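# Move the thin-walled cover from its holder onto the module

## Task

Lift the cover from its holder and set it on the base plate so it sits over the module. Its walls are thin, and anything beyond the slightest dent counts as failure. The cover must stay in place on its own at the end, with no gripper holding it there. Nothing may be knocked or placed off the table.

## Robot and tools

Robot: two six-joint arms, left_arm and right_arm, each ending in a two-finger gripper. In every row and every per-joint list the joint order is: shoulder pan, shoulder lift, elbow, wrist 1, wrist 2, wrist 3. Stated joint ranges are -6.283 to 6.283 rad for all joints except the elbow, which is -3.142 to 3.142. Real ends may differ from these by up to 0.010 rad.

Frame: all gripper poses share one scene frame. The origin sits on the table top midway between the arms, +z is up, +x points out over the table, and left_arm is on the +y side. The arm names do not match left or right in the camera images. Reported hand positions can be inaccurate, more so at long reach. end_effector_position (metres) is the point between the closed pads. Orientation is end_effector_quat_wxyz. The fingers point along the gripper's +z and close along its y. Closed fingertips extend about 19 mm past that point, and about 6 mm when fully open. Closing pushes the tips roughly 13 mm farther out, so keep clearance above surfaces. A flat block sticks out about 9 cm from the wrist 3 axis toward the gripper's +x and rotates with it.

Row format (shared by execute_actions and move): 18 numbers, each in [-1, 1], always covering both arms. Numbers 1-6 are left_arm joint displacements, 7-9 are left gripper position, force_limit and speed. Numbers 10-18 are the same nine for right_arm. Joint numbers are scaled offsets, not poses: 1.0 equals 1.234 rad for shoulder pan and shoulder lift, 1.543 rad for the elbow, and 1.851 rad for each wrist. Gripper position is absolute: +1 is fully open (85 mm), about -0.8 has the pads touching, and -1 closes until blocked. force_limit sets pad force: on a 40 mm object, roughly 20 N at -1, 128 N at 0 and 235 N at +1. speed sets closing rate: about 20, 85 and 150 mm/s at -1, 0 and +1. Faster closes squeeze up to about 12 N harder. On a thin-walled cover, use low force_limit and slow speed. To leave a gripper unchanged, resend its previous three numbers, since 0 is a real command. Force and speed changes only apply once a new position differing by at least 0.01 is sent. To grip more softly, open first.

execute_actions(actions): a list of actions. Each action is a list of up to 15 rows, one per 1/30 s control step. If there are fewer than 15 rows, the last row is held for the remaining steps. Joint offsets are measured from the angles at the start of that action, not from the previous row. For the first action they are measured from the last reported angles. An action that would push any joint more than 0.010 rad beyond its range is refused for both arms. A malformed call, or a first action failing this check, moves nothing. Requests past a real end are clipped there, and "joint sent to its limit" may appear. An empty list just returns the state and images.

move(target, speed, blocking): target is one 18-number row. Its joint offsets are measured from the Joint positions in the latest result that shows them. All joints move in sync, so grippers follow curves. The path lasts 0.5 to 10 s and does not avoid obstacles or the other arm. speed (rad/s, 0.01 to 2, default 0.5) caps the joint with the farthest to travel. Gripper numbers are sent at the start. blocking=false returns after 0.5 s while motion continues. Other motion commands are then refused until a result shows the move has ended; use wait or stop first. The result adds a "move:" line. It gives the ending (done, off_target, moving, held, fault), whether limits=held or limits=none, and each arm's joint farthest from its target. Arms are stiff, so aiming even slightly past a firm contact can trigger a fault.

wait(seconds): 0 to 10. Lets time pass with the last commands held, and returns early if a running move ends. stop(): brakes a running move, which needs some room; the fingers keep moving. zoom_image(camera, region): camera is cam_left_wrist or cam_right_wrist (both 616x616). region is [x0, y0, x1, y1] in pixels from the top-left corner, at most 504 by 504. finished_scene(scene): ends the scene with the given number, which cannot be undone. Before calling it, release the cover and make sure it rests on its own.

Results include each gripper's pose and velocities, Joint positions and Joint velocities (rad, rad/s, one block per arm), and Joint targets, which are the angles currently being driven toward. "joint command not followed" means a clearance check altered an arm's joint targets. Gripper object_status: 0 moving, 1 blocked while opening, 2 blocked while closing (a grip), 3 reached the target or the pads met. A new position resets it to 0 for a moment. position_measured is in counts: 3 is open, about 78 is 60 mm, 130 is 40 mm, 180 is 20 mm, and 230 is pads touching. A gripper closes again by itself if the object slips, except after gripping at force_limit -1.

Motion limits: commands are smoothed with about 0.15 s lag. Per step, each joint target stays within 0.292 rad (pan, lift), 0.365 (elbow) or 0.438 (wrists) of the measured angle. Targets that would move a gripper more than 70 mm are scaled back. Large moves therefore span several actions, and unfinished motion should be commanded again.

Avoid the following. Torque at a joint reaching its load limit (287 N m pan and lift, 130 elbow, 48.7 wrists, held weight included) stops that arm for 10 s. So does any outside force of 150 N or more. Motors heat while holding loads: a warning appears from 70 °C, and at 85 °C the arm is braked until it cools. Avoid arm-to-arm collisions, hard pushes, slams, drops, and anything leaving the table. Loose objects may occasionally be nudged by outside disturbances, so check the cover's position before releasing and before finishing.

Each tool is called after "Call:" in YAML: its name, and indented under it one key for each argument.

## Session

Call:
execute_actions:
  actions: []

Scene clock: 0.00 s.
left_arm: end_effector_position=(+0.0795, +0.8640, +0.1871) position_measured=3 object_status=3 end_effector_quat_wxyz=(+0.370, +0.846, +0.190, +0.334) end_effector_velocity=(-0.000, +0.000, -0.000) end_effector_angular_velocity=(+0.001, +0.000, -0.000) | right_arm: end_effector_position=(+0.1809, -0.1737, +0.3017) position_measured=3 object_status=3 end_effector_quat_wxyz=(+0.473, +0.507, -0.514, -0.506) end_effector_velocity=(+0.001, -0.000, -0.000) end_effector_angular_velocity=(+0.001, -0.001, +0.000)
Joint names: [shoulder pan, shoulder lift, elbow, wrist 1, wrist 2, wrist 3]
Joint positions: left_arm=[ 4.611 -1.905  2.584 -1.468 -2.354 -1.675] | right_arm=[ 3.393 -1.324  2.001 -0.72  -1.33  -1.587]
Joint velocities: left_arm=[ 0.     0.     0.    -0.001  0.     0.   ] | right_arm=[-0.     0.    -0.001 -0.001 -0.    -0.   ]
Joint targets: left_arm=[4.611 -1.905 2.584 -1.468 -2.354 -1.675] | right_arm=[3.393 -1.324 2.001 -0.720 -1.330 -1.587]

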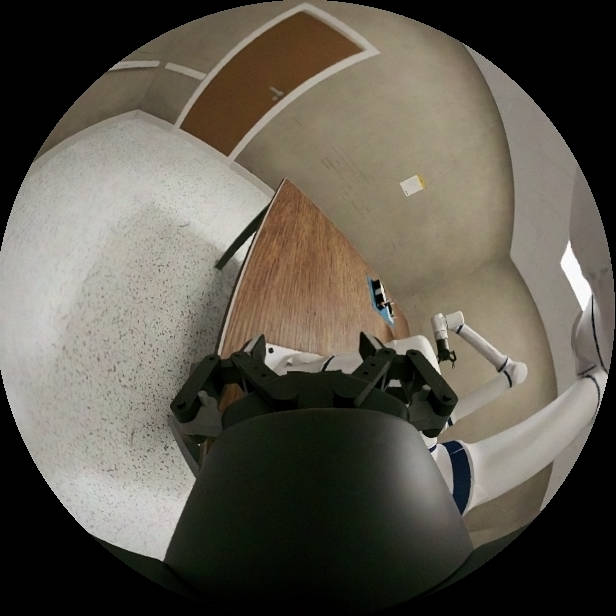

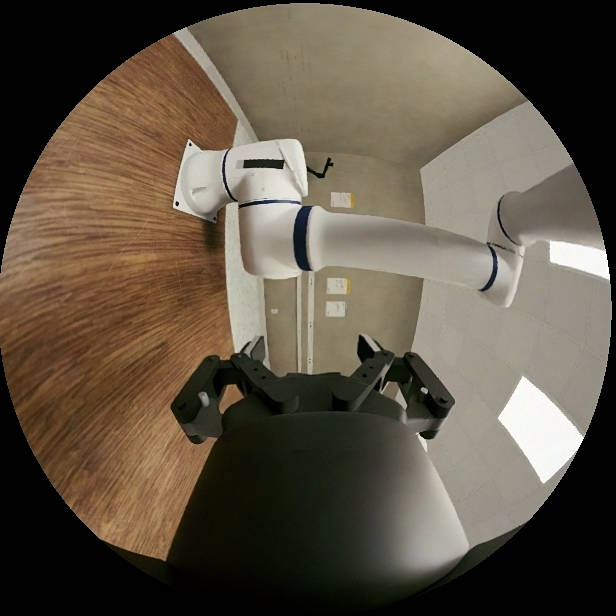

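Call:
move:
  target: [0,0,0,0,0,0,1,-1,0,0.122,0.202,-0.4,-0.627,-0.13,1,1,-1,0]
  speed: 1.5

Scene clock: 2.50 s.
left_arm: end_effector_position=(+0.0795, +0.8640, +0.1871) position_measured=3 object_status=3 end_effector_quat_wxyz=(+0.370, +0.846, +0.190, +0.334) end_effector_velocity=(-0.000, +0.000, +0.000) end_effector_angular_velocity=(+0.000, +0.000, +0.000) | right_arm: end_effector_position=(+0.7512, +0.0167, +0.2714) position_measured=3 object_status=3 end_effector_quat_wxyz=(-0.000, -0.044, +0.999, +0.000) end_effector_velocity=(+0.001, +0.000, +0.000) end_effector_angular_velocity=(+0.000, -0.002, -0.003)
Joint names: [shoulder pan, shoulder lift, elbow, wrist 1, wrist 2, wrist 3]
Joint positions: left_arm=[ 4.611 -1.905  2.584 -1.468 -2.354 -1.675] | right_arm=[ 3.543 -1.074  1.384 -1.88  -1.57   0.264]
Joint velocities: left_arm=[ 0.  0. -0.  0.  0.  0.] | right_arm=[ 0.     0.    -0.    -0.002 -0.     0.003]
Joint targets: left_arm=[4.611 -1.905 2.584 -1.468 -2.354 -1.675] | right_arm=[3.543 -1.074 1.384 -1.881 -1.570 0.264]
move: done; limits=none; left_arm: farthest joint: the shoulder pan, 0.000 radians from its target (0.000 radians at the start); right_arm: farthest joint: the wrist 1, 0.001 radians from its target (1.161 radians at the start)

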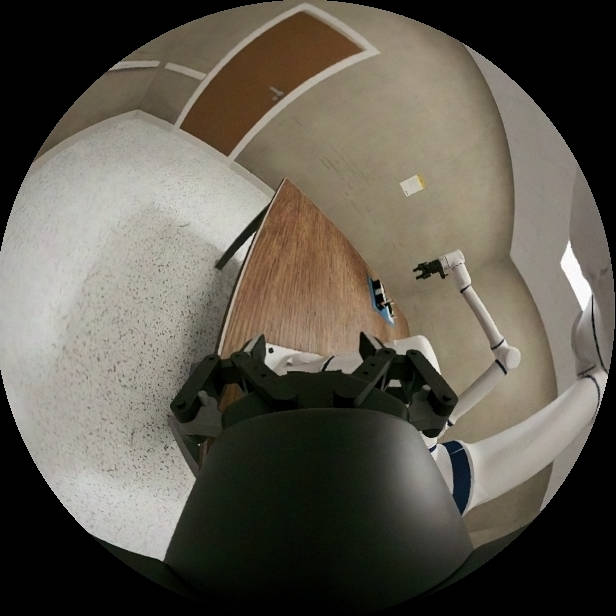

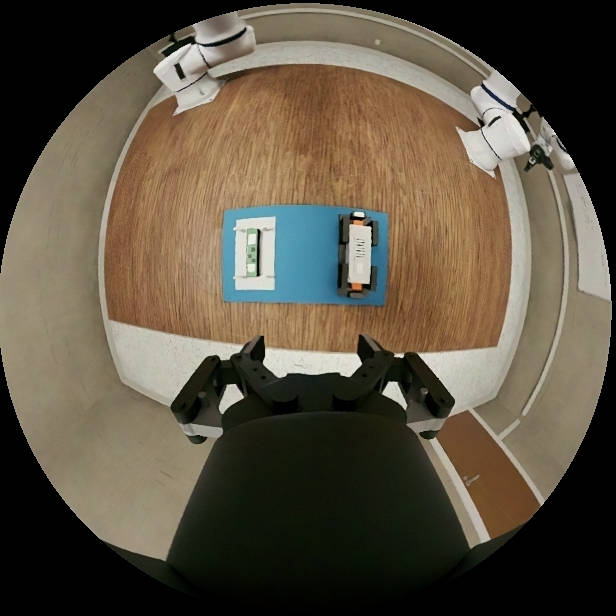

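Call:
move:
  target: [0,0,0,0,0,0,1,-1,0,0.1353,0.0316,0.1504,-0.1475,0,0.1378,1,-1,0]
  speed: 0.8

Scene clock: 4.03 s.
left_arm: end_effector_position=(+0.0795, +0.8640, +0.1871) position_measured=3 object_status=3 end_effector_quat_wxyz=(+0.370, +0.846, +0.190, +0.334) end_effector_velocity=(+0.000, -0.000, -0.000) end_effector_angular_velocity=(-0.001, -0.001, +0.002) | right_arm: end_effector_position=(+0.6183, +0.1262, +0.1207) position_measured=3 object_status=3 end_effector_quat_wxyz=(+0.001, -0.000, +1.000, +0.001) end_effector_velocity=(-0.002, +0.001, -0.001) end_effector_angular_velocity=(+0.000, -0.001, -0.001)
Joint names: [shoulder pan, shoulder lift, elbow, wrist 1, wrist 2, wrist 3]
Joint positions: left_arm=[ 4.611 -1.905  2.584 -1.468 -2.354 -1.675] | right_arm=[ 3.71  -1.035  1.616 -2.153 -1.57   0.519]
Joint velocities: left_arm=[ 0.    -0.     0.001  0.    -0.002 -0.   ] | right_arm=[ 0.002  0.     0.003 -0.004 -0.     0.003]
Joint targets: left_arm=[4.611 -1.905 2.584 -1.468 -2.354 -1.675] | right_arm=[3.710 -1.035 1.616 -2.153 -1.570 0.519]
move: done; limits=none; left_arm: farthest joint: the shoulder pan, 0.000 radians from its target (0.000 radians at the start); right_arm: farthest joint: the elbow, 0.001 radians from its target (0.232 radians at the start)

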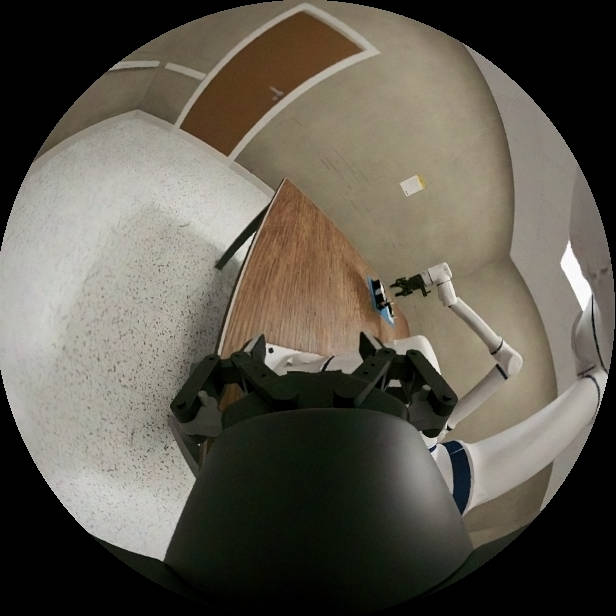

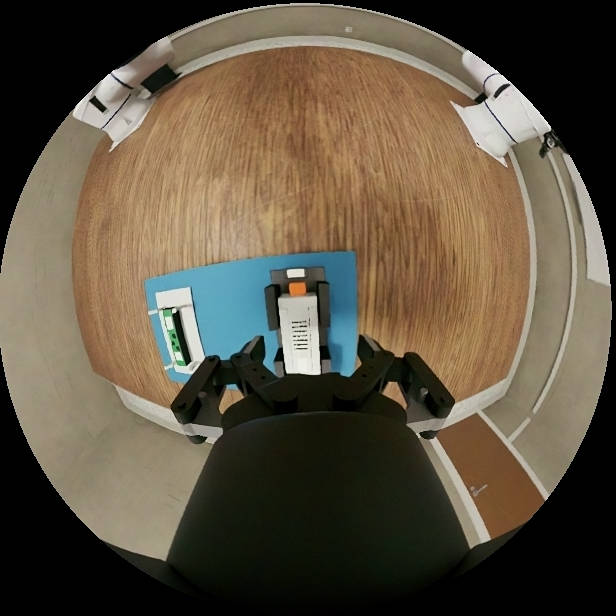

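Call:
move:
  target: [0,0,0,0,0,0,1,-1,0,-0.0199,0.0077,-0.0104,0.0035,0,-0.0619,1,-1,0]

Scene clock: 5.60 s.
left_arm: end_effector_position=(+0.0795, +0.8640, +0.1871) position_measured=3 object_status=3 end_effector_quat_wxyz=(+0.370, +0.846, +0.190, +0.334) end_effector_velocity=(+0.000, -0.000, +0.000) end_effector_angular_velocity=(-0.001, +0.000, +0.000) | right_arm: end_effector_position=(+0.6391, +0.1122, +0.1209) position_measured=3 object_status=3 end_effector_quat_wxyz=(+0.001, -0.045, +0.999, +0.001) end_effector_velocity=(+0.001, -0.000, +0.001) end_effector_angular_velocity=(+0.000, -0.001, +0.002)
Joint names: [shoulder pan, shoulder lift, elbow, wrist 1, wrist 2, wrist 3]
Joint positions: left_arm=[ 4.611 -1.905  2.584 -1.468 -2.354 -1.675] | right_arm=[ 3.686 -1.026  1.6   -2.147 -1.57   0.404]
Joint velocities: left_arm=[-0.    -0.     0.     0.001  0.    -0.   ] | right_arm=[-0.001  0.    -0.002  0.    -0.    -0.003]
Joint targets: left_arm=[4.611 -1.905 2.584 -1.468 -2.354 -1.675] | right_arm=[3.686 -1.026 1.599 -2.147 -1.570 0.404]
move: done; limits=none; left_arm: farthest joint: the shoulder pan, 0.000 radians from its target (0.000 radians at the start); right_arm: farthest joint: the shoulder pan, 0.000 radians from its target (0.025 radians at the start)

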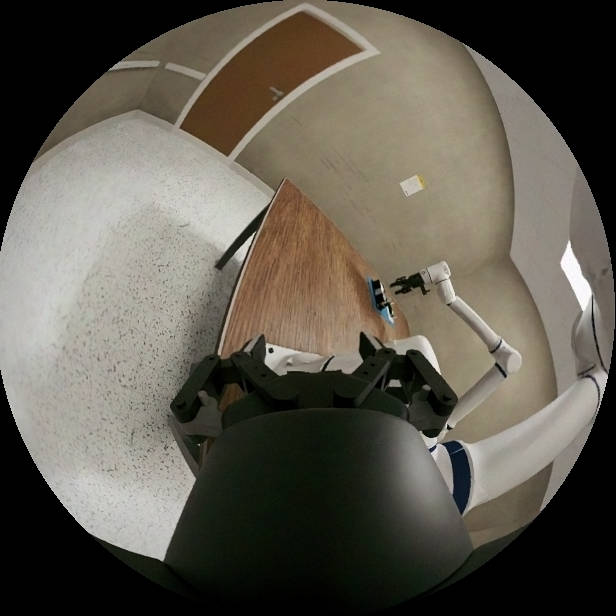

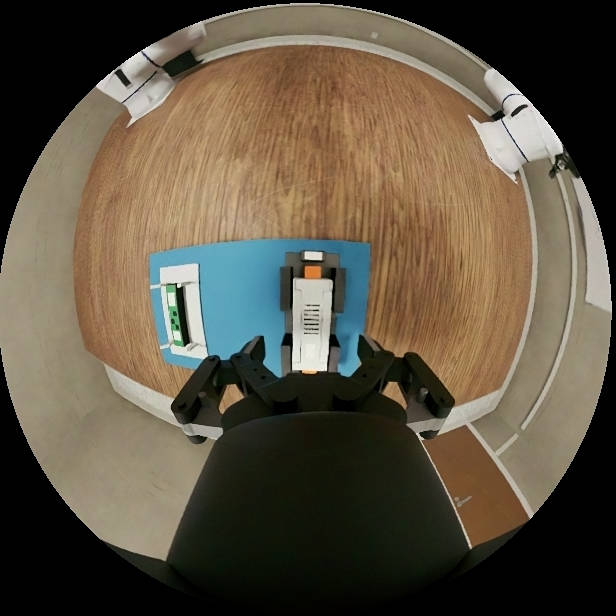

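Matches scene 1's view. Descend, grip, lift.

Call:
move:
  target: [0,0,0,0,0,0,1,-1,0,0,0.0656,0.0197,-0.06,0,0,1,-1,0]
  speed: 0.2

Call:
move:
  target: [0,0,0,0,0,0,1,-1,0,0,0,0,0,0,0,-1,-0.8,-1]

Scene clock: 7.03 s.
left_arm: end_effector_position=(+0.0795, +0.8640, +0.1871) position_measured=3 object_status=3 end_effector_quat_wxyz=(+0.370, +0.846, +0.190, +0.334) end_effector_velocity=(+0.000, +0.000, +0.000) end_effector_angular_velocity=(+0.000, -0.001, +0.000) | right_arm: end_effector_position=(+0.6427, +0.1140, +0.0422) position_measured=3 object_status=3 end_effector_quat_wxyz=(+0.001, -0.045, +0.999, +0.001) end_effector_velocity=(-0.001, -0.000, -0.003) end_effector_angular_velocity=(-0.001, +0.001, -0.000)
Joint names: [shoulder pan, shoulder lift, elbow, wrist 1, wrist 2, wrist 3]
Joint positions: left_arm=[ 4.611 -1.905  2.584 -1.468 -2.354 -1.675] | right_arm=[ 3.686 -0.945  1.63  -2.257 -1.57   0.404]
Joint velocities: left_arm=[ 0.     0.    -0.001  0.001 -0.     0.001] | right_arm=[ 0.     0.002  0.002 -0.003 -0.     0.   ]
Joint targets: left_arm=[4.611 -1.905 2.584 -1.468 -2.354 -1.675] | right_arm=[3.686 -0.945 1.630 -2.258 -1.570 0.404]
move: done; limits=none; left_arm: farthest joint: the shoulder pan, 0.000 radians from its target (0.000 radians at the start); right_arm: farthest joint: the elbow, 0.001 radians from its target (0.031 radians at the start)

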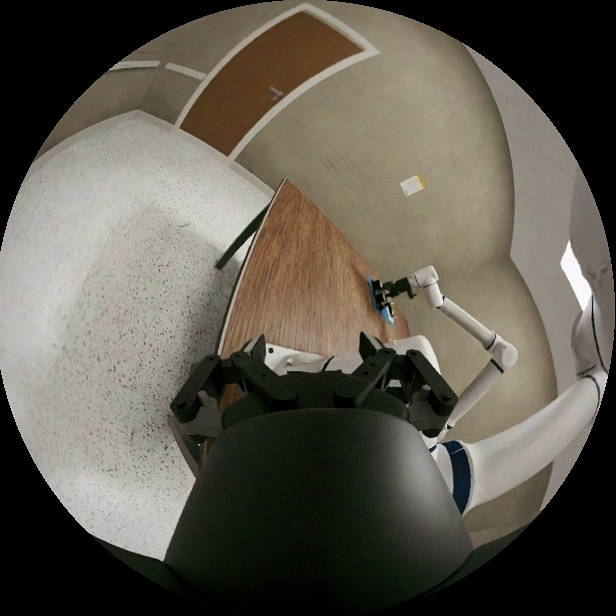

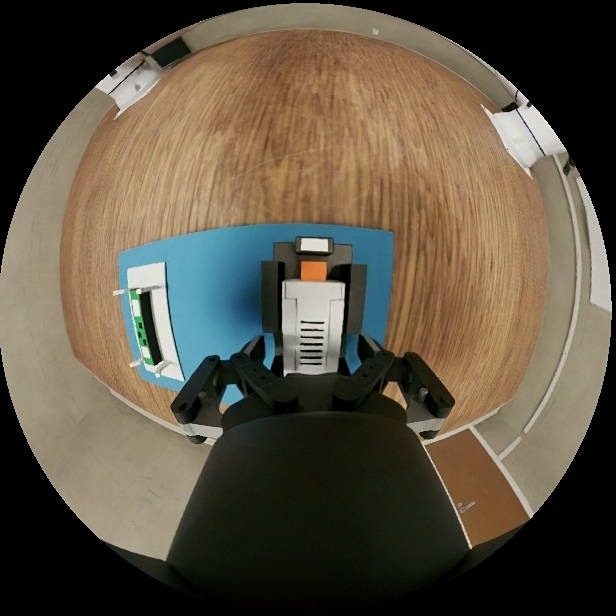

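Scene clock: 9.63 s.
left_arm: end_effector_position=(+0.0795, +0.8640, +0.1871) position_measured=3 object_status=3 end_effector_quat_wxyz=(+0.370, +0.846, +0.190, +0.334) end_effector_velocity=(+0.000, +0.000, +0.000) end_effector_angular_velocity=(+0.001, -0.001, -0.000) | right_arm: end_effector_position=(+0.6427, +0.1140, +0.0423) position_measured=124 object_status=2 end_effector_quat_wxyz=(+0.001, -0.045, +0.999, +0.001) end_effector_velocity=(-0.001, -0.000, -0.001) end_effector_angular_velocity=(-0.001, +0.001, +0.000)
Joint names: [shoulder pan, shoulder lift, elbow, wrist 1, wrist 2, wrist 3]
Joint positions: left_arm=[ 4.611 -1.905  2.584 -1.468 -2.354 -1.675] | right_arm=[ 3.686 -0.945  1.63  -2.257 -1.57   0.404]
Joint velocities: left_arm=[-0.     0.    -0.    -0.    -0.     0.001] | right_arm=[ 0.     0.     0.001 -0.    -0.     0.   ]
Joint targets: left_arm=[4.611 -1.905 2.584 -1.468 -2.354 -1.675] | right_arm=[3.686 -0.945 1.630 -2.257 -1.570 0.404]
move: done; limits=none; left_arm: farthest joint: the shoulder pan, 0.000 radians from its target (0.000 radians at the start); right_arm: farthest joint: the shoulder pan, 0.000 radians from its target (0.000 radians at the start)

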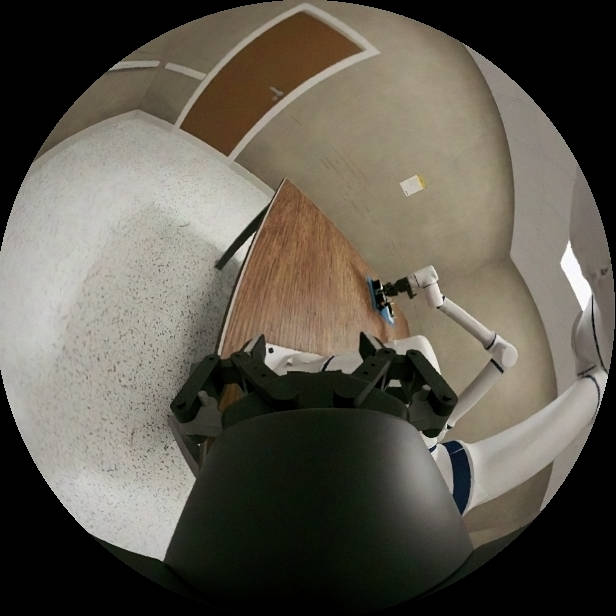

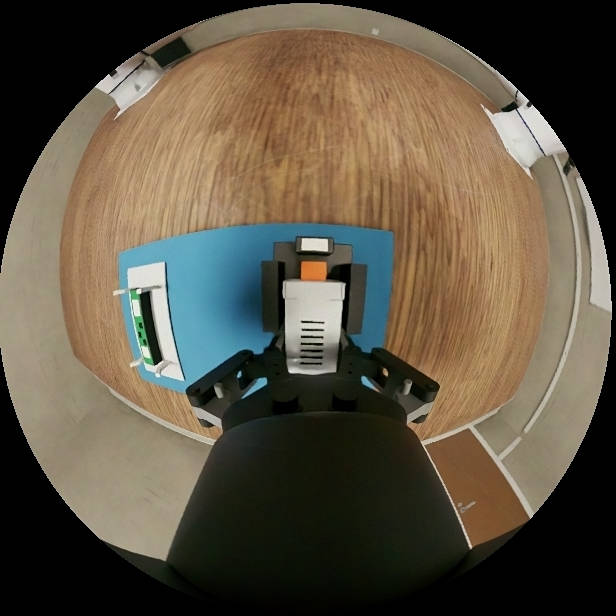

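Call:
move:
  target: [0,0,0,0,0,0,1,-1,0,0,-0.0656,-0.0197,0.06,0,0,-1,-0.8,-1]
  speed: 0.2

Scene clock: 12.47 s.
left_arm: end_effector_position=(+0.0795, +0.8640, +0.1871) position_measured=3 object_status=3 end_effector_quat_wxyz=(+0.370, +0.846, +0.190, +0.334) end_effector_velocity=(-0.000, +0.000, -0.000) end_effector_angular_velocity=(+0.001, +0.000, -0.000) | right_arm: end_effector_position=(+0.6391, +0.1121, +0.1212) position_measured=230 object_status=0 end_effector_quat_wxyz=(+0.001, -0.045, +0.999, +0.001) end_effector_velocity=(+0.000, -0.000, +0.000) end_effector_angular_velocity=(-0.001, +0.000, -0.000)
Joint names: [shoulder pan, shoulder lift, elbow, wrist 1, wrist 2, wrist 3]
Joint positions: left_arm=[ 4.611 -1.905  2.584 -1.468 -2.354 -1.675] | right_arm=[ 3.686 -1.026  1.599 -2.146 -1.57   0.404]
Joint velocities: left_arm=[-0.     0.    -0.    -0.001  0.    -0.   ] | right_arm=[-0.    -0.    -0.     0.001 -0.    -0.   ]
Joint targets: left_arm=[4.611 -1.905 2.584 -1.468 -2.354 -1.675] | right_arm=[3.686 -1.026 1.599 -2.146 -1.570 0.404]
move: done; limits=none; left_arm: farthest joint: the shoulder pan, 0.000 radians from its target (0.000 radians at the start); right_arm: farthest joint: the shoulder pan, 0.000 radians from its target (0.000 radians at the start)

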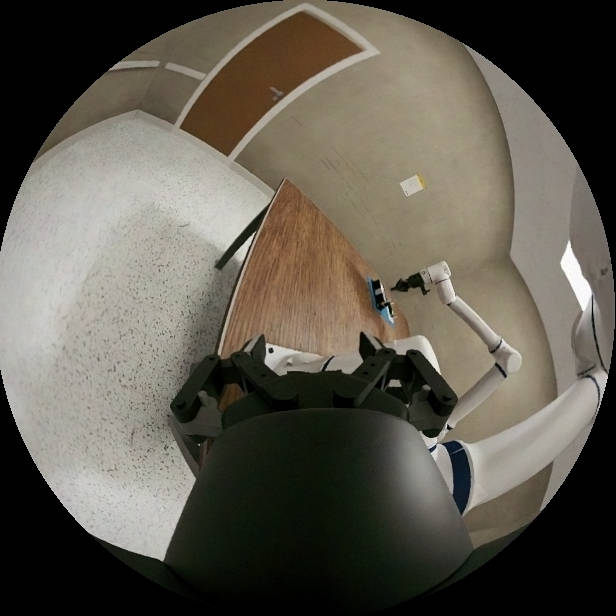

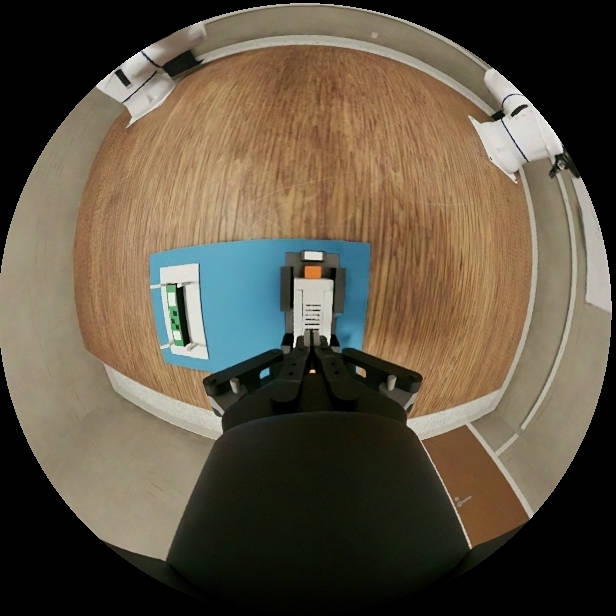

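Slipped (faster lift / tighter holder). Retry with slower lift and slightly more force.

Call:
move:
  target: [0,0,0,0,0,0,1,-1,0,0,0,0,0,0,0,1,-1,1]

Call:
move:
  target: [0,0,0,0,0,0,1,-1,0,0,0.0656,0.0197,-0.06,0,0,1,-1,1]
  speed: 0.2

Call:
move:
  target: [0,0,0,0,0,0,1,-1,0,0,0,0,0,0,0,-1,-0.65,-1]

Call:
move:
  target: [0,0,0,0,0,0,1,-1,0,0,-0.0656,-0.0197,0.06,0,0,-1,-0.65,-1]
  speed: 0.08

Scene clock: 13.80 s.
left_arm: end_effector_position=(+0.0795, +0.8640, +0.1871) position_measured=3 object_status=3 end_effector_quat_wxyz=(+0.370, +0.846, +0.190, +0.334) end_effector_velocity=(-0.000, -0.000, -0.000) end_effector_angular_velocity=(+0.001, +0.001, -0.000) | right_arm: end_effector_position=(+0.6391, +0.1121, +0.1212) position_measured=3 object_status=0 end_effector_quat_wxyz=(+0.001, -0.045, +0.999, +0.001) end_effector_velocity=(-0.000, -0.000, -0.000) end_effector_angular_velocity=(-0.001, -0.000, +0.001)
Joint names: [shoulder pan, shoulder lift, elbow, wrist 1, wrist 2, wrist 3]
Joint positions: left_arm=[ 4.611 -1.905  2.584 -1.468 -2.354 -1.675] | right_arm=[ 3.686 -1.026  1.599 -2.146 -1.57   0.404]
Joint velocities: left_arm=[ 0.    -0.     0.001 -0.001  0.001 -0.   ] | right_arm=[ 0.    -0.     0.     0.    -0.001 -0.001]
Joint targets: left_arm=[4.611 -1.905 2.584 -1.468 -2.354 -1.675] | right_arm=[3.686 -1.026 1.599 -2.146 -1.570 0.404]
move: done; limits=none; left_arm: farthest joint: the shoulder pan, 0.000 radians from its target (0.000 radians at the start); right_arm: farthest joint: the shoulder pan, 0.000 radians from its target (0.000 radians at the start)

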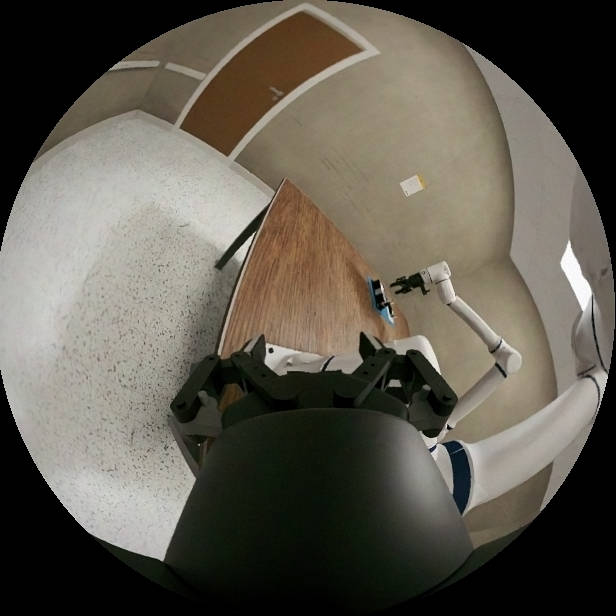

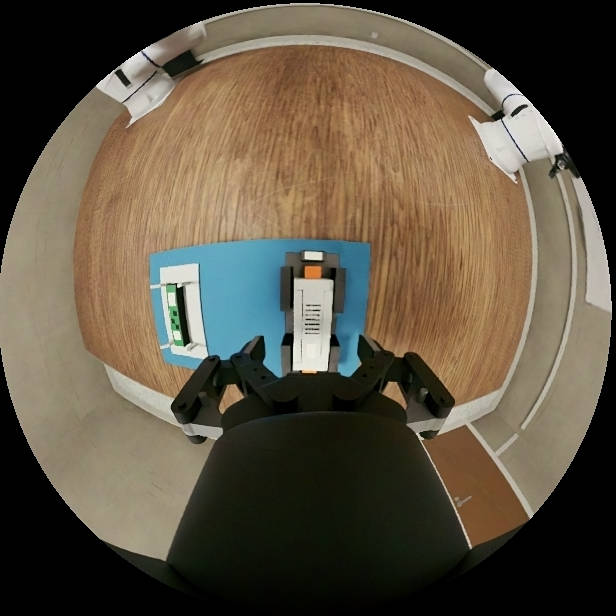

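Scene clock: 14.87 s.
left_arm: end_effector_position=(+0.0795, +0.8640, +0.1871) position_measured=3 object_status=3 end_effector_quat_wxyz=(+0.370, +0.846, +0.190, +0.334) end_effector_velocity=(+0.000, +0.001, +0.000) end_effector_angular_velocity=(+0.001, -0.001, +0.001) | right_arm: end_effector_position=(+0.6427, +0.1140, +0.0426) position_measured=3 object_status=3 end_effector_quat_wxyz=(+0.001, -0.045, +0.999, +0.001) end_effector_velocity=(+0.001, +0.000, -0.002) end_effector_angular_velocity=(+0.001, -0.002, -0.000)
Joint names: [shoulder pan, shoulder lift, elbow, wrist 1, wrist 2, wrist 3]
Joint positions: left_arm=[ 4.611 -1.905  2.584 -1.468 -2.354 -1.675] | right_arm=[ 3.686 -0.946  1.63  -2.257 -1.57   0.404]
Joint velocities: left_arm=[-0.     0.    -0.001 -0.001 -0.002 -0.   ] | right_arm=[-0.     0.003 -0.    -0.004 -0.    -0.   ]
Joint targets: left_arm=[4.611 -1.905 2.584 -1.468 -2.354 -1.675] | right_arm=[3.686 -0.945 1.630 -2.257 -1.570 0.404]
move: done; limits=none; left_arm: farthest joint: the shoulder pan, 0.000 radians from its target (0.000 radians at the start); right_arm: farthest joint: the shoulder lift, 0.001 radians from its target (0.081 radians at the start)

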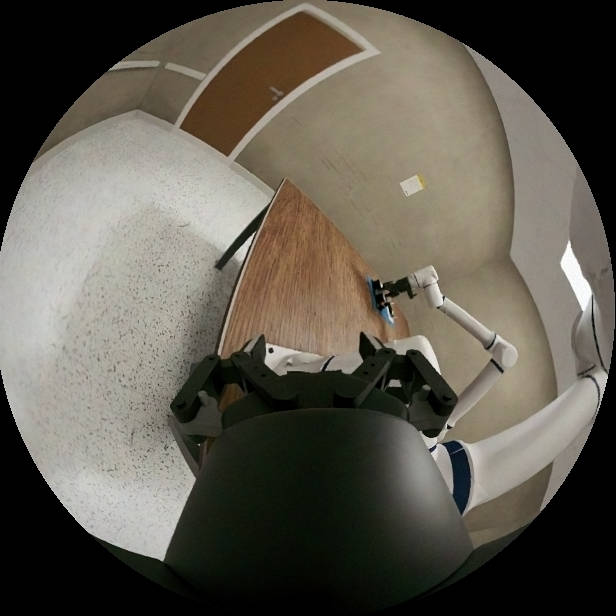

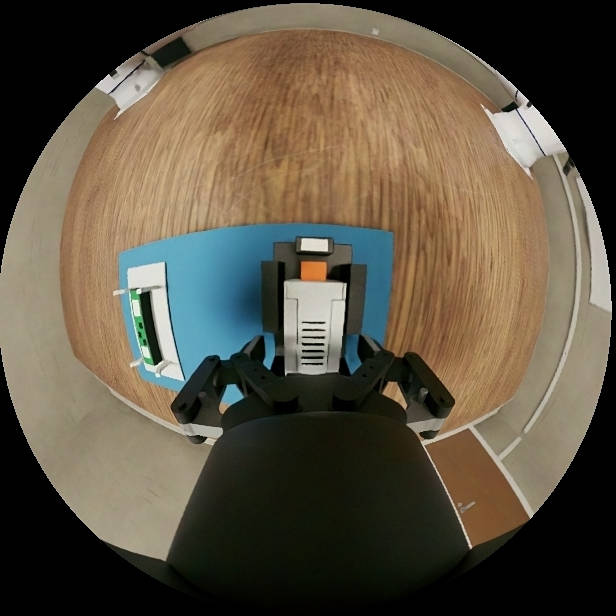

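Scene clock: 17.57 s.
left_arm: end_effector_position=(+0.0795, +0.8640, +0.1871) position_measured=3 object_status=3 end_effector_quat_wxyz=(+0.370, +0.846, +0.190, +0.334) end_effector_velocity=(-0.000, +0.000, -0.000) end_effector_angular_velocity=(+0.001, +0.000, -0.001) | right_arm: end_effector_position=(+0.6428, +0.1140, +0.0427) position_measured=128 object_status=2 end_effector_quat_wxyz=(+0.001, -0.045, +0.999, +0.001) end_effector_velocity=(-0.000, -0.000, -0.000) end_effector_angular_velocity=(-0.000, +0.001, -0.001)
Joint names: [shoulder pan, shoulder lift, elbow, wrist 1, wrist 2, wrist 3]
Joint positions: left_arm=[ 4.611 -1.905  2.584 -1.468 -2.354 -1.675] | right_arm=[ 3.686 -0.946  1.63  -2.257 -1.57   0.404]
Joint velocities: left_arm=[ 0.     0.    -0.    -0.     0.     0.001] | right_arm=[-0.     0.     0.001  0.     0.     0.001]
Joint targets: left_arm=[4.611 -1.905 2.584 -1.468 -2.354 -1.675] | right_arm=[3.686 -0.946 1.630 -2.257 -1.570 0.404]
move: done; limits=none; left_arm: farthest joint: the shoulder pan, 0.000 radians from its target (0.000 radians at the start); right_arm: farthest joint: the shoulder pan, 0.000 radians from its target (0.000 radians at the start)

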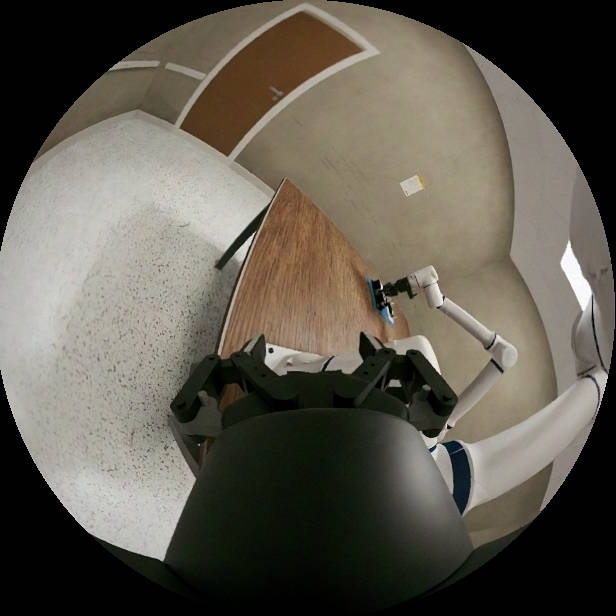

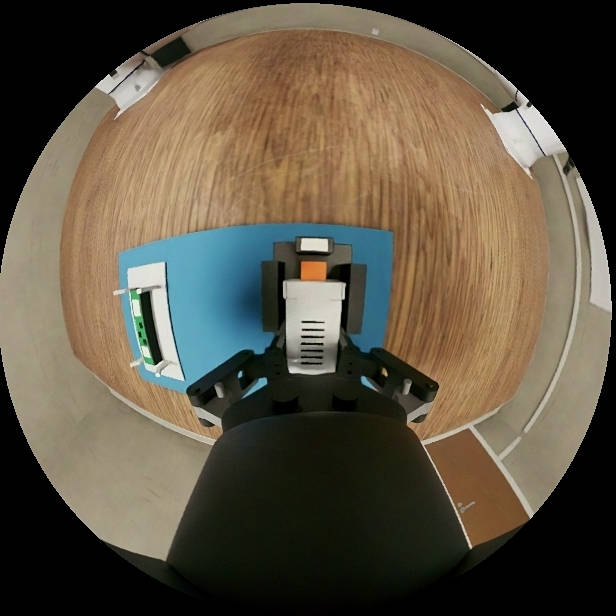

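Scene clock: 20.37 s.
left_arm: end_effector_position=(+0.0795, +0.8640, +0.1871) position_measured=3 object_status=3 end_effector_quat_wxyz=(+0.370, +0.846, +0.190, +0.334) end_effector_velocity=(-0.000, -0.000, -0.000) end_effector_angular_velocity=(+0.001, +0.001, -0.001) | right_arm: end_effector_position=(+0.6392, +0.1121, +0.1216) position_measured=231 object_status=0 end_effector_quat_wxyz=(+0.001, -0.045, +0.999, +0.001) end_effector_velocity=(+0.000, +0.000, +0.000) end_effector_angular_velocity=(-0.000, -0.001, -0.000)
Joint names: [shoulder pan, shoulder lift, elbow, wrist 1, wrist 2, wrist 3]
Joint positions: left_arm=[ 4.611 -1.905  2.584 -1.468 -2.354 -1.675] | right_arm=[ 3.686 -1.027  1.599 -2.146 -1.57   0.404]
Joint velocities: left_arm=[ 0.    -0.    -0.    -0.     0.001 -0.   ] | right_arm=[ 0.     0.    -0.    -0.001 -0.001  0.001]
Joint targets: left_arm=[4.611 -1.905 2.584 -1.468 -2.354 -1.675] | right_arm=[3.686 -1.027 1.599 -2.146 -1.570 0.404]
move: done; limits=none; left_arm: farthest joint: the shoulder pan, 0.000 radians from its target (0.000 radians at the start); right_arm: farthest joint: the shoulder pan, 0.000 radians from its target (0.000 radians at the start)

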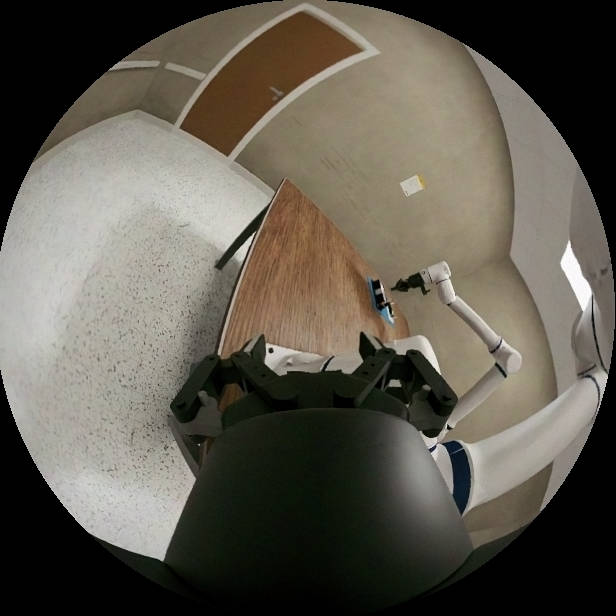

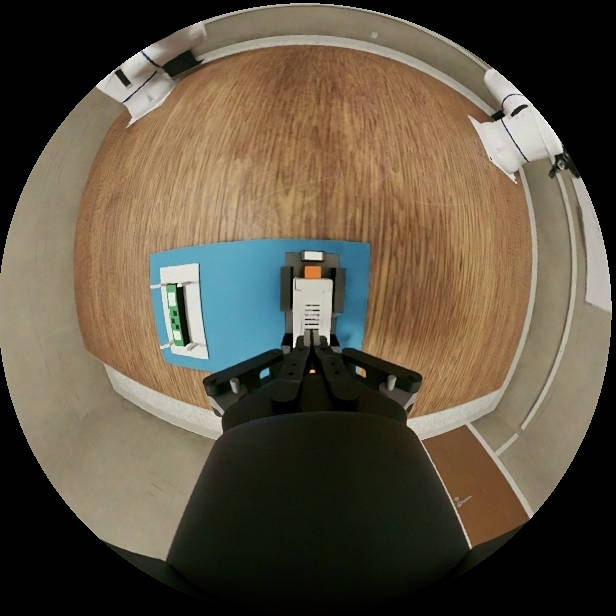

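Call:
move:
  target: [0,0,0,0,0,0,1,-1,0,0,0,0,0,0,0,1,-1,1]

Call:
move:
  target: [0,0,0,0,0,0,1,-1,0,0,0.0656,0.0197,-0.06,0,0,1,-1,1]
  speed: 0.2

Call:
move:
  target: [0,0,0,0,0,0,1,-1,0,0,0,0,0,0,0,-1,-0.4,-1]

Call:
move:
  target: [0,0,0,0,0,0,1,-1,0,0,-0.0656,-0.0197,0.06,0,0,-1,-0.4,-1]
  speed: 0.08

Scene clock: 21.80 s.
left_arm: end_effector_position=(+0.0795, +0.8640, +0.1871) position_measured=3 object_status=3 end_effector_quat_wxyz=(+0.370, +0.846, +0.190, +0.334) end_effector_velocity=(+0.000, +0.000, +0.000) end_effector_angular_velocity=(+0.002, -0.000, -0.000) | right_arm: end_effector_position=(+0.6392, +0.1121, +0.1216) position_measured=3 object_status=0 end_effector_quat_wxyz=(+0.001, -0.045, +0.999, +0.001) end_effector_velocity=(-0.001, -0.001, -0.001) end_effector_angular_velocity=(-0.001, +0.002, +0.000)
Joint names: [shoulder pan, shoulder lift, elbow, wrist 1, wrist 2, wrist 3]
Joint positions: left_arm=[ 4.611 -1.905  2.584 -1.468 -2.354 -1.675] | right_arm=[ 3.686 -1.027  1.599 -2.146 -1.57   0.404]
Joint velocities: left_arm=[-0.    -0.    -0.001 -0.001 -0.     0.   ] | right_arm=[-0.    -0.     0.001  0.001  0.    -0.001]
Joint targets: left_arm=[4.611 -1.905 2.584 -1.468 -2.354 -1.675] | right_arm=[3.686 -1.027 1.599 -2.146 -1.570 0.404]
move: done; limits=none; left_arm: farthest joint: the shoulder pan, 0.000 radians from its target (0.000 radians at the start); right_arm: farthest joint: the shoulder pan, 0.000 radians from its target (0.000 radians at the start)

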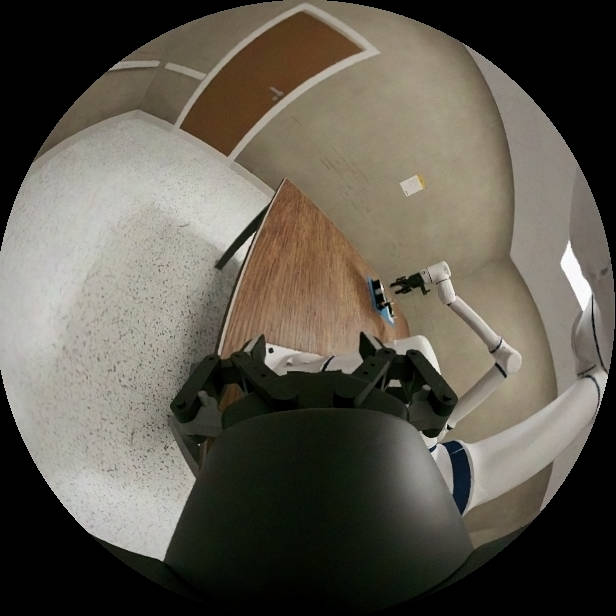

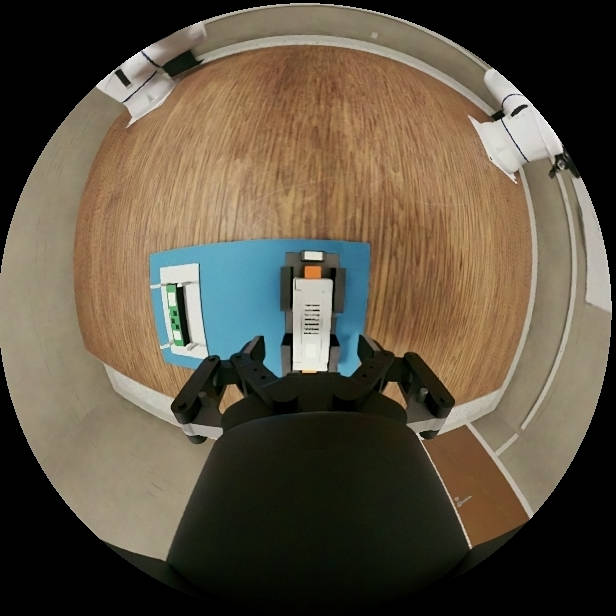

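Scene clock: 22.87 s.
left_arm: end_effector_position=(+0.0795, +0.8640, +0.1871) position_measured=3 object_status=3 end_effector_quat_wxyz=(+0.370, +0.846, +0.190, +0.334) end_effector_velocity=(-0.000, +0.000, +0.000) end_effector_angular_velocity=(+0.001, +0.001, -0.001) | right_arm: end_effector_position=(+0.6428, +0.1140, +0.0430) position_measured=3 object_status=3 end_effector_quat_wxyz=(+0.001, -0.045, +0.999, +0.001) end_effector_velocity=(+0.000, +0.000, -0.002) end_effector_angular_velocity=(+0.001, +0.000, +0.000)
Joint names: [shoulder pan, shoulder lift, elbow, wrist 1, wrist 2, wrist 3]
Joint positions: left_arm=[ 4.611 -1.905  2.584 -1.468 -2.354 -1.675] | right_arm=[ 3.686 -0.946  1.63  -2.257 -1.57   0.404]
Joint velocities: left_arm=[ 0.     0.    -0.001 -0.     0.001  0.   ] | right_arm=[-0.     0.003  0.001 -0.003  0.001 -0.   ]
Joint targets: left_arm=[4.611 -1.905 2.584 -1.468 -2.354 -1.675] | right_arm=[3.686 -0.946 1.630 -2.257 -1.570 0.404]
move: done; limits=none; left_arm: farthest joint: the shoulder pan, 0.000 radians from its target (0.000 radians at the start); right_arm: farthest joint: the shoulder pan, 0.000 radians from its target (0.000 radians at the start)

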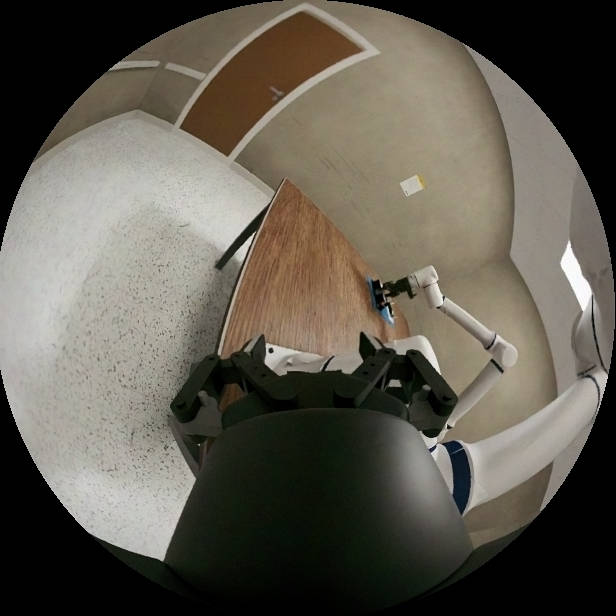

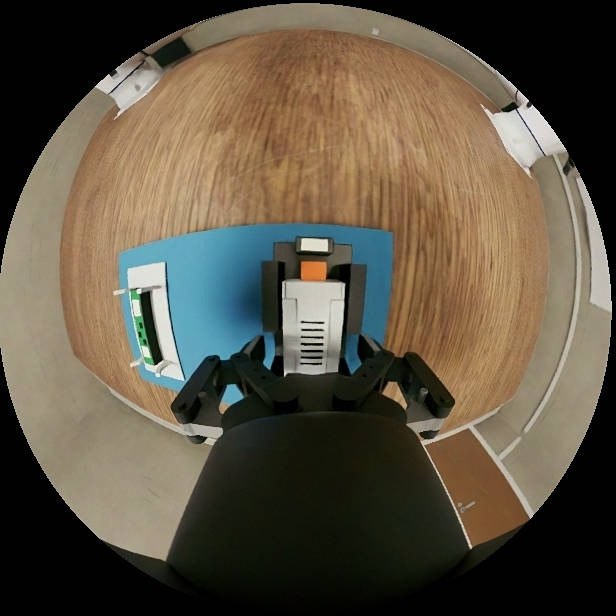

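Scene clock: 25.73 s.
left_arm: end_effector_position=(+0.0795, +0.8640, +0.1871) position_measured=3 object_status=3 end_effector_quat_wxyz=(+0.370, +0.846, +0.190, +0.334) end_effector_velocity=(+0.001, +0.000, +0.000) end_effector_angular_velocity=(+0.000, -0.002, +0.002) | right_arm: end_effector_position=(+0.6428, +0.1140, +0.0431) position_measured=135 object_status=2 end_effector_quat_wxyz=(+0.001, -0.045, +0.999, +0.001) end_effector_velocity=(-0.000, +0.000, +0.000) end_effector_angular_velocity=(+0.000, -0.000, -0.000)
Joint names: [shoulder pan, shoulder lift, elbow, wrist 1, wrist 2, wrist 3]
Joint positions: left_arm=[ 4.611 -1.905  2.584 -1.468 -2.354 -1.675] | right_arm=[ 3.686 -0.946  1.629 -2.257 -1.57   0.404]
Joint velocities: left_arm=[ 0.     0.     0.    -0.    -0.003  0.001] | right_arm=[ 0. -0.  0. -0.  0.  0.]
Joint targets: left_arm=[4.611 -1.905 2.584 -1.468 -2.354 -1.675] | right_arm=[3.686 -0.946 1.630 -2.257 -1.570 0.404]
move: done; limits=none; left_arm: farthest joint: the shoulder pan, 0.000 radians from its target (0.000 radians at the start); right_arm: farthest joint: the elbow, 0.001 radians from its target (0.000 radians at the start)

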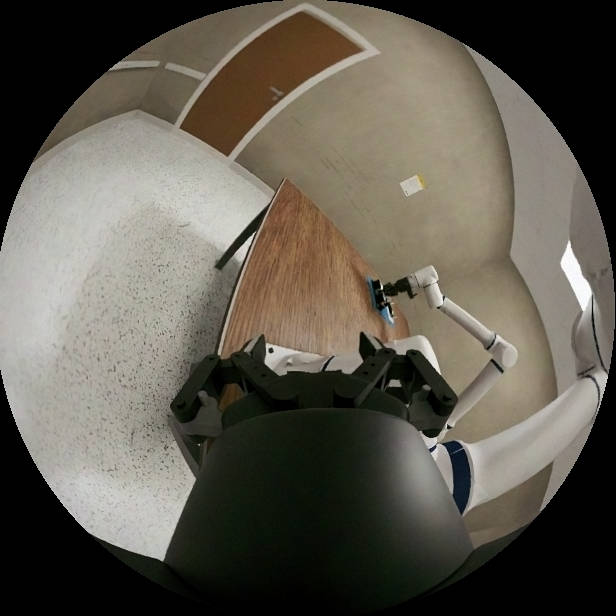

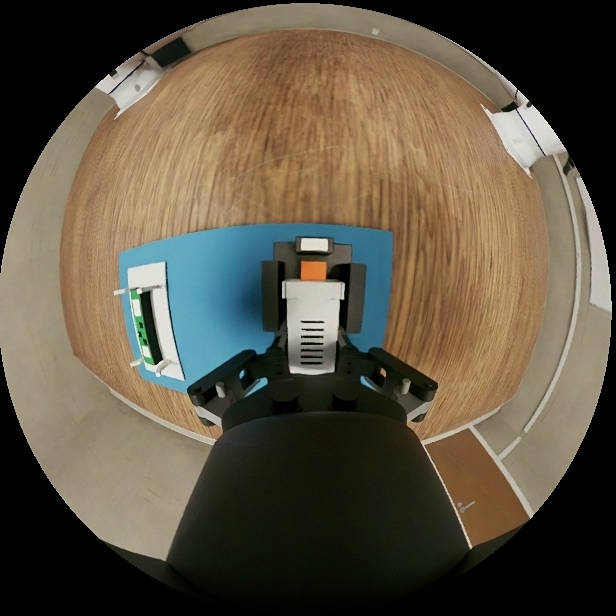

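Scene clock: 27.57 s.
left_arm: end_effector_position=(+0.0795, +0.8640, +0.1871) position_measured=3 object_status=3 end_effector_quat_wxyz=(+0.370, +0.846, +0.190, +0.334) end_effector_velocity=(-0.000, -0.000, -0.000) end_effector_angular_velocity=(-0.001, +0.000, +0.001) | right_arm: end_effector_position=(+0.6392, +0.1121, +0.1219) position_measured=135 object_status=2 end_effector_quat_wxyz=(+0.001, -0.045, +0.999, +0.001) end_effector_velocity=(-0.001, -0.000, +0.001) end_effector_angular_velocity=(-0.000, +0.001, -0.000)
Joint names: [shoulder pan, shoulder lift, elbow, wrist 1, wrist 2, wrist 3]
Joint positions: left_arm=[ 4.611 -1.905  2.584 -1.468 -2.354 -1.675] | right_arm=[ 3.686 -1.027  1.599 -2.146 -1.57   0.404]
Joint velocities: left_arm=[ 0.001  0.     0.001 -0.     0.    -0.   ] | right_arm=[ 0.    -0.002 -0.     0.003  0.     0.   ]
Joint targets: left_arm=[4.611 -1.905 2.584 -1.468 -2.354 -1.675] | right_arm=[3.686 -1.027 1.599 -2.145 -1.570 0.404]
move: done; limits=none; left_arm: farthest joint: the shoulder pan, 0.000 radians from its target (0.000 radians at the start); right_arm: farthest joint: the elbow, 0.001 radians from its target (0.031 radians at the start)

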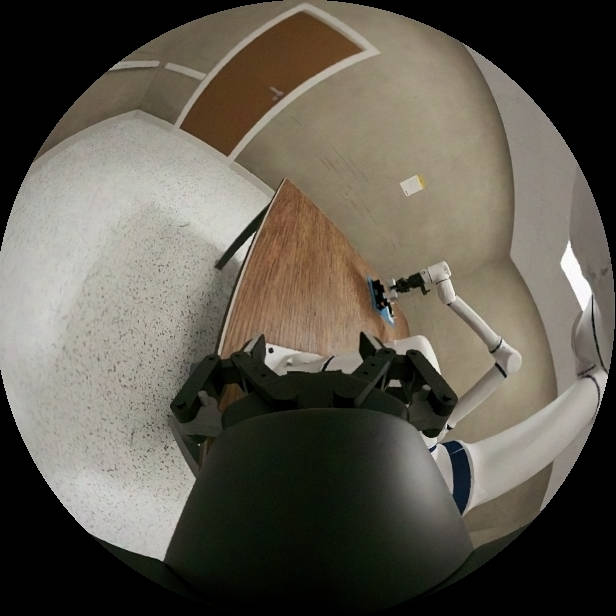

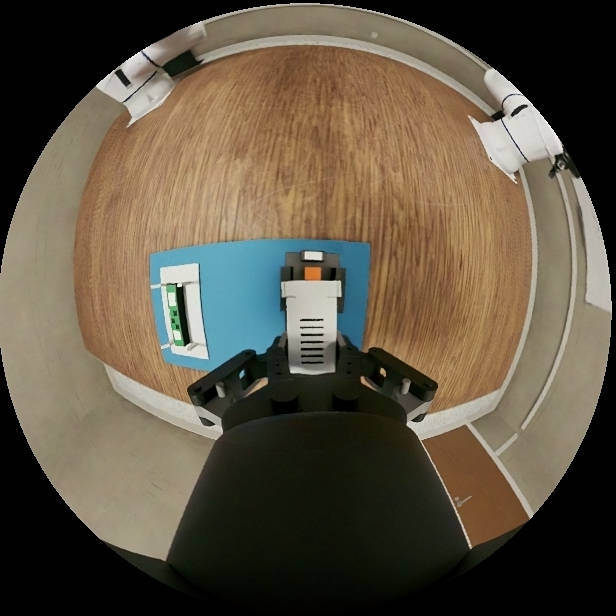

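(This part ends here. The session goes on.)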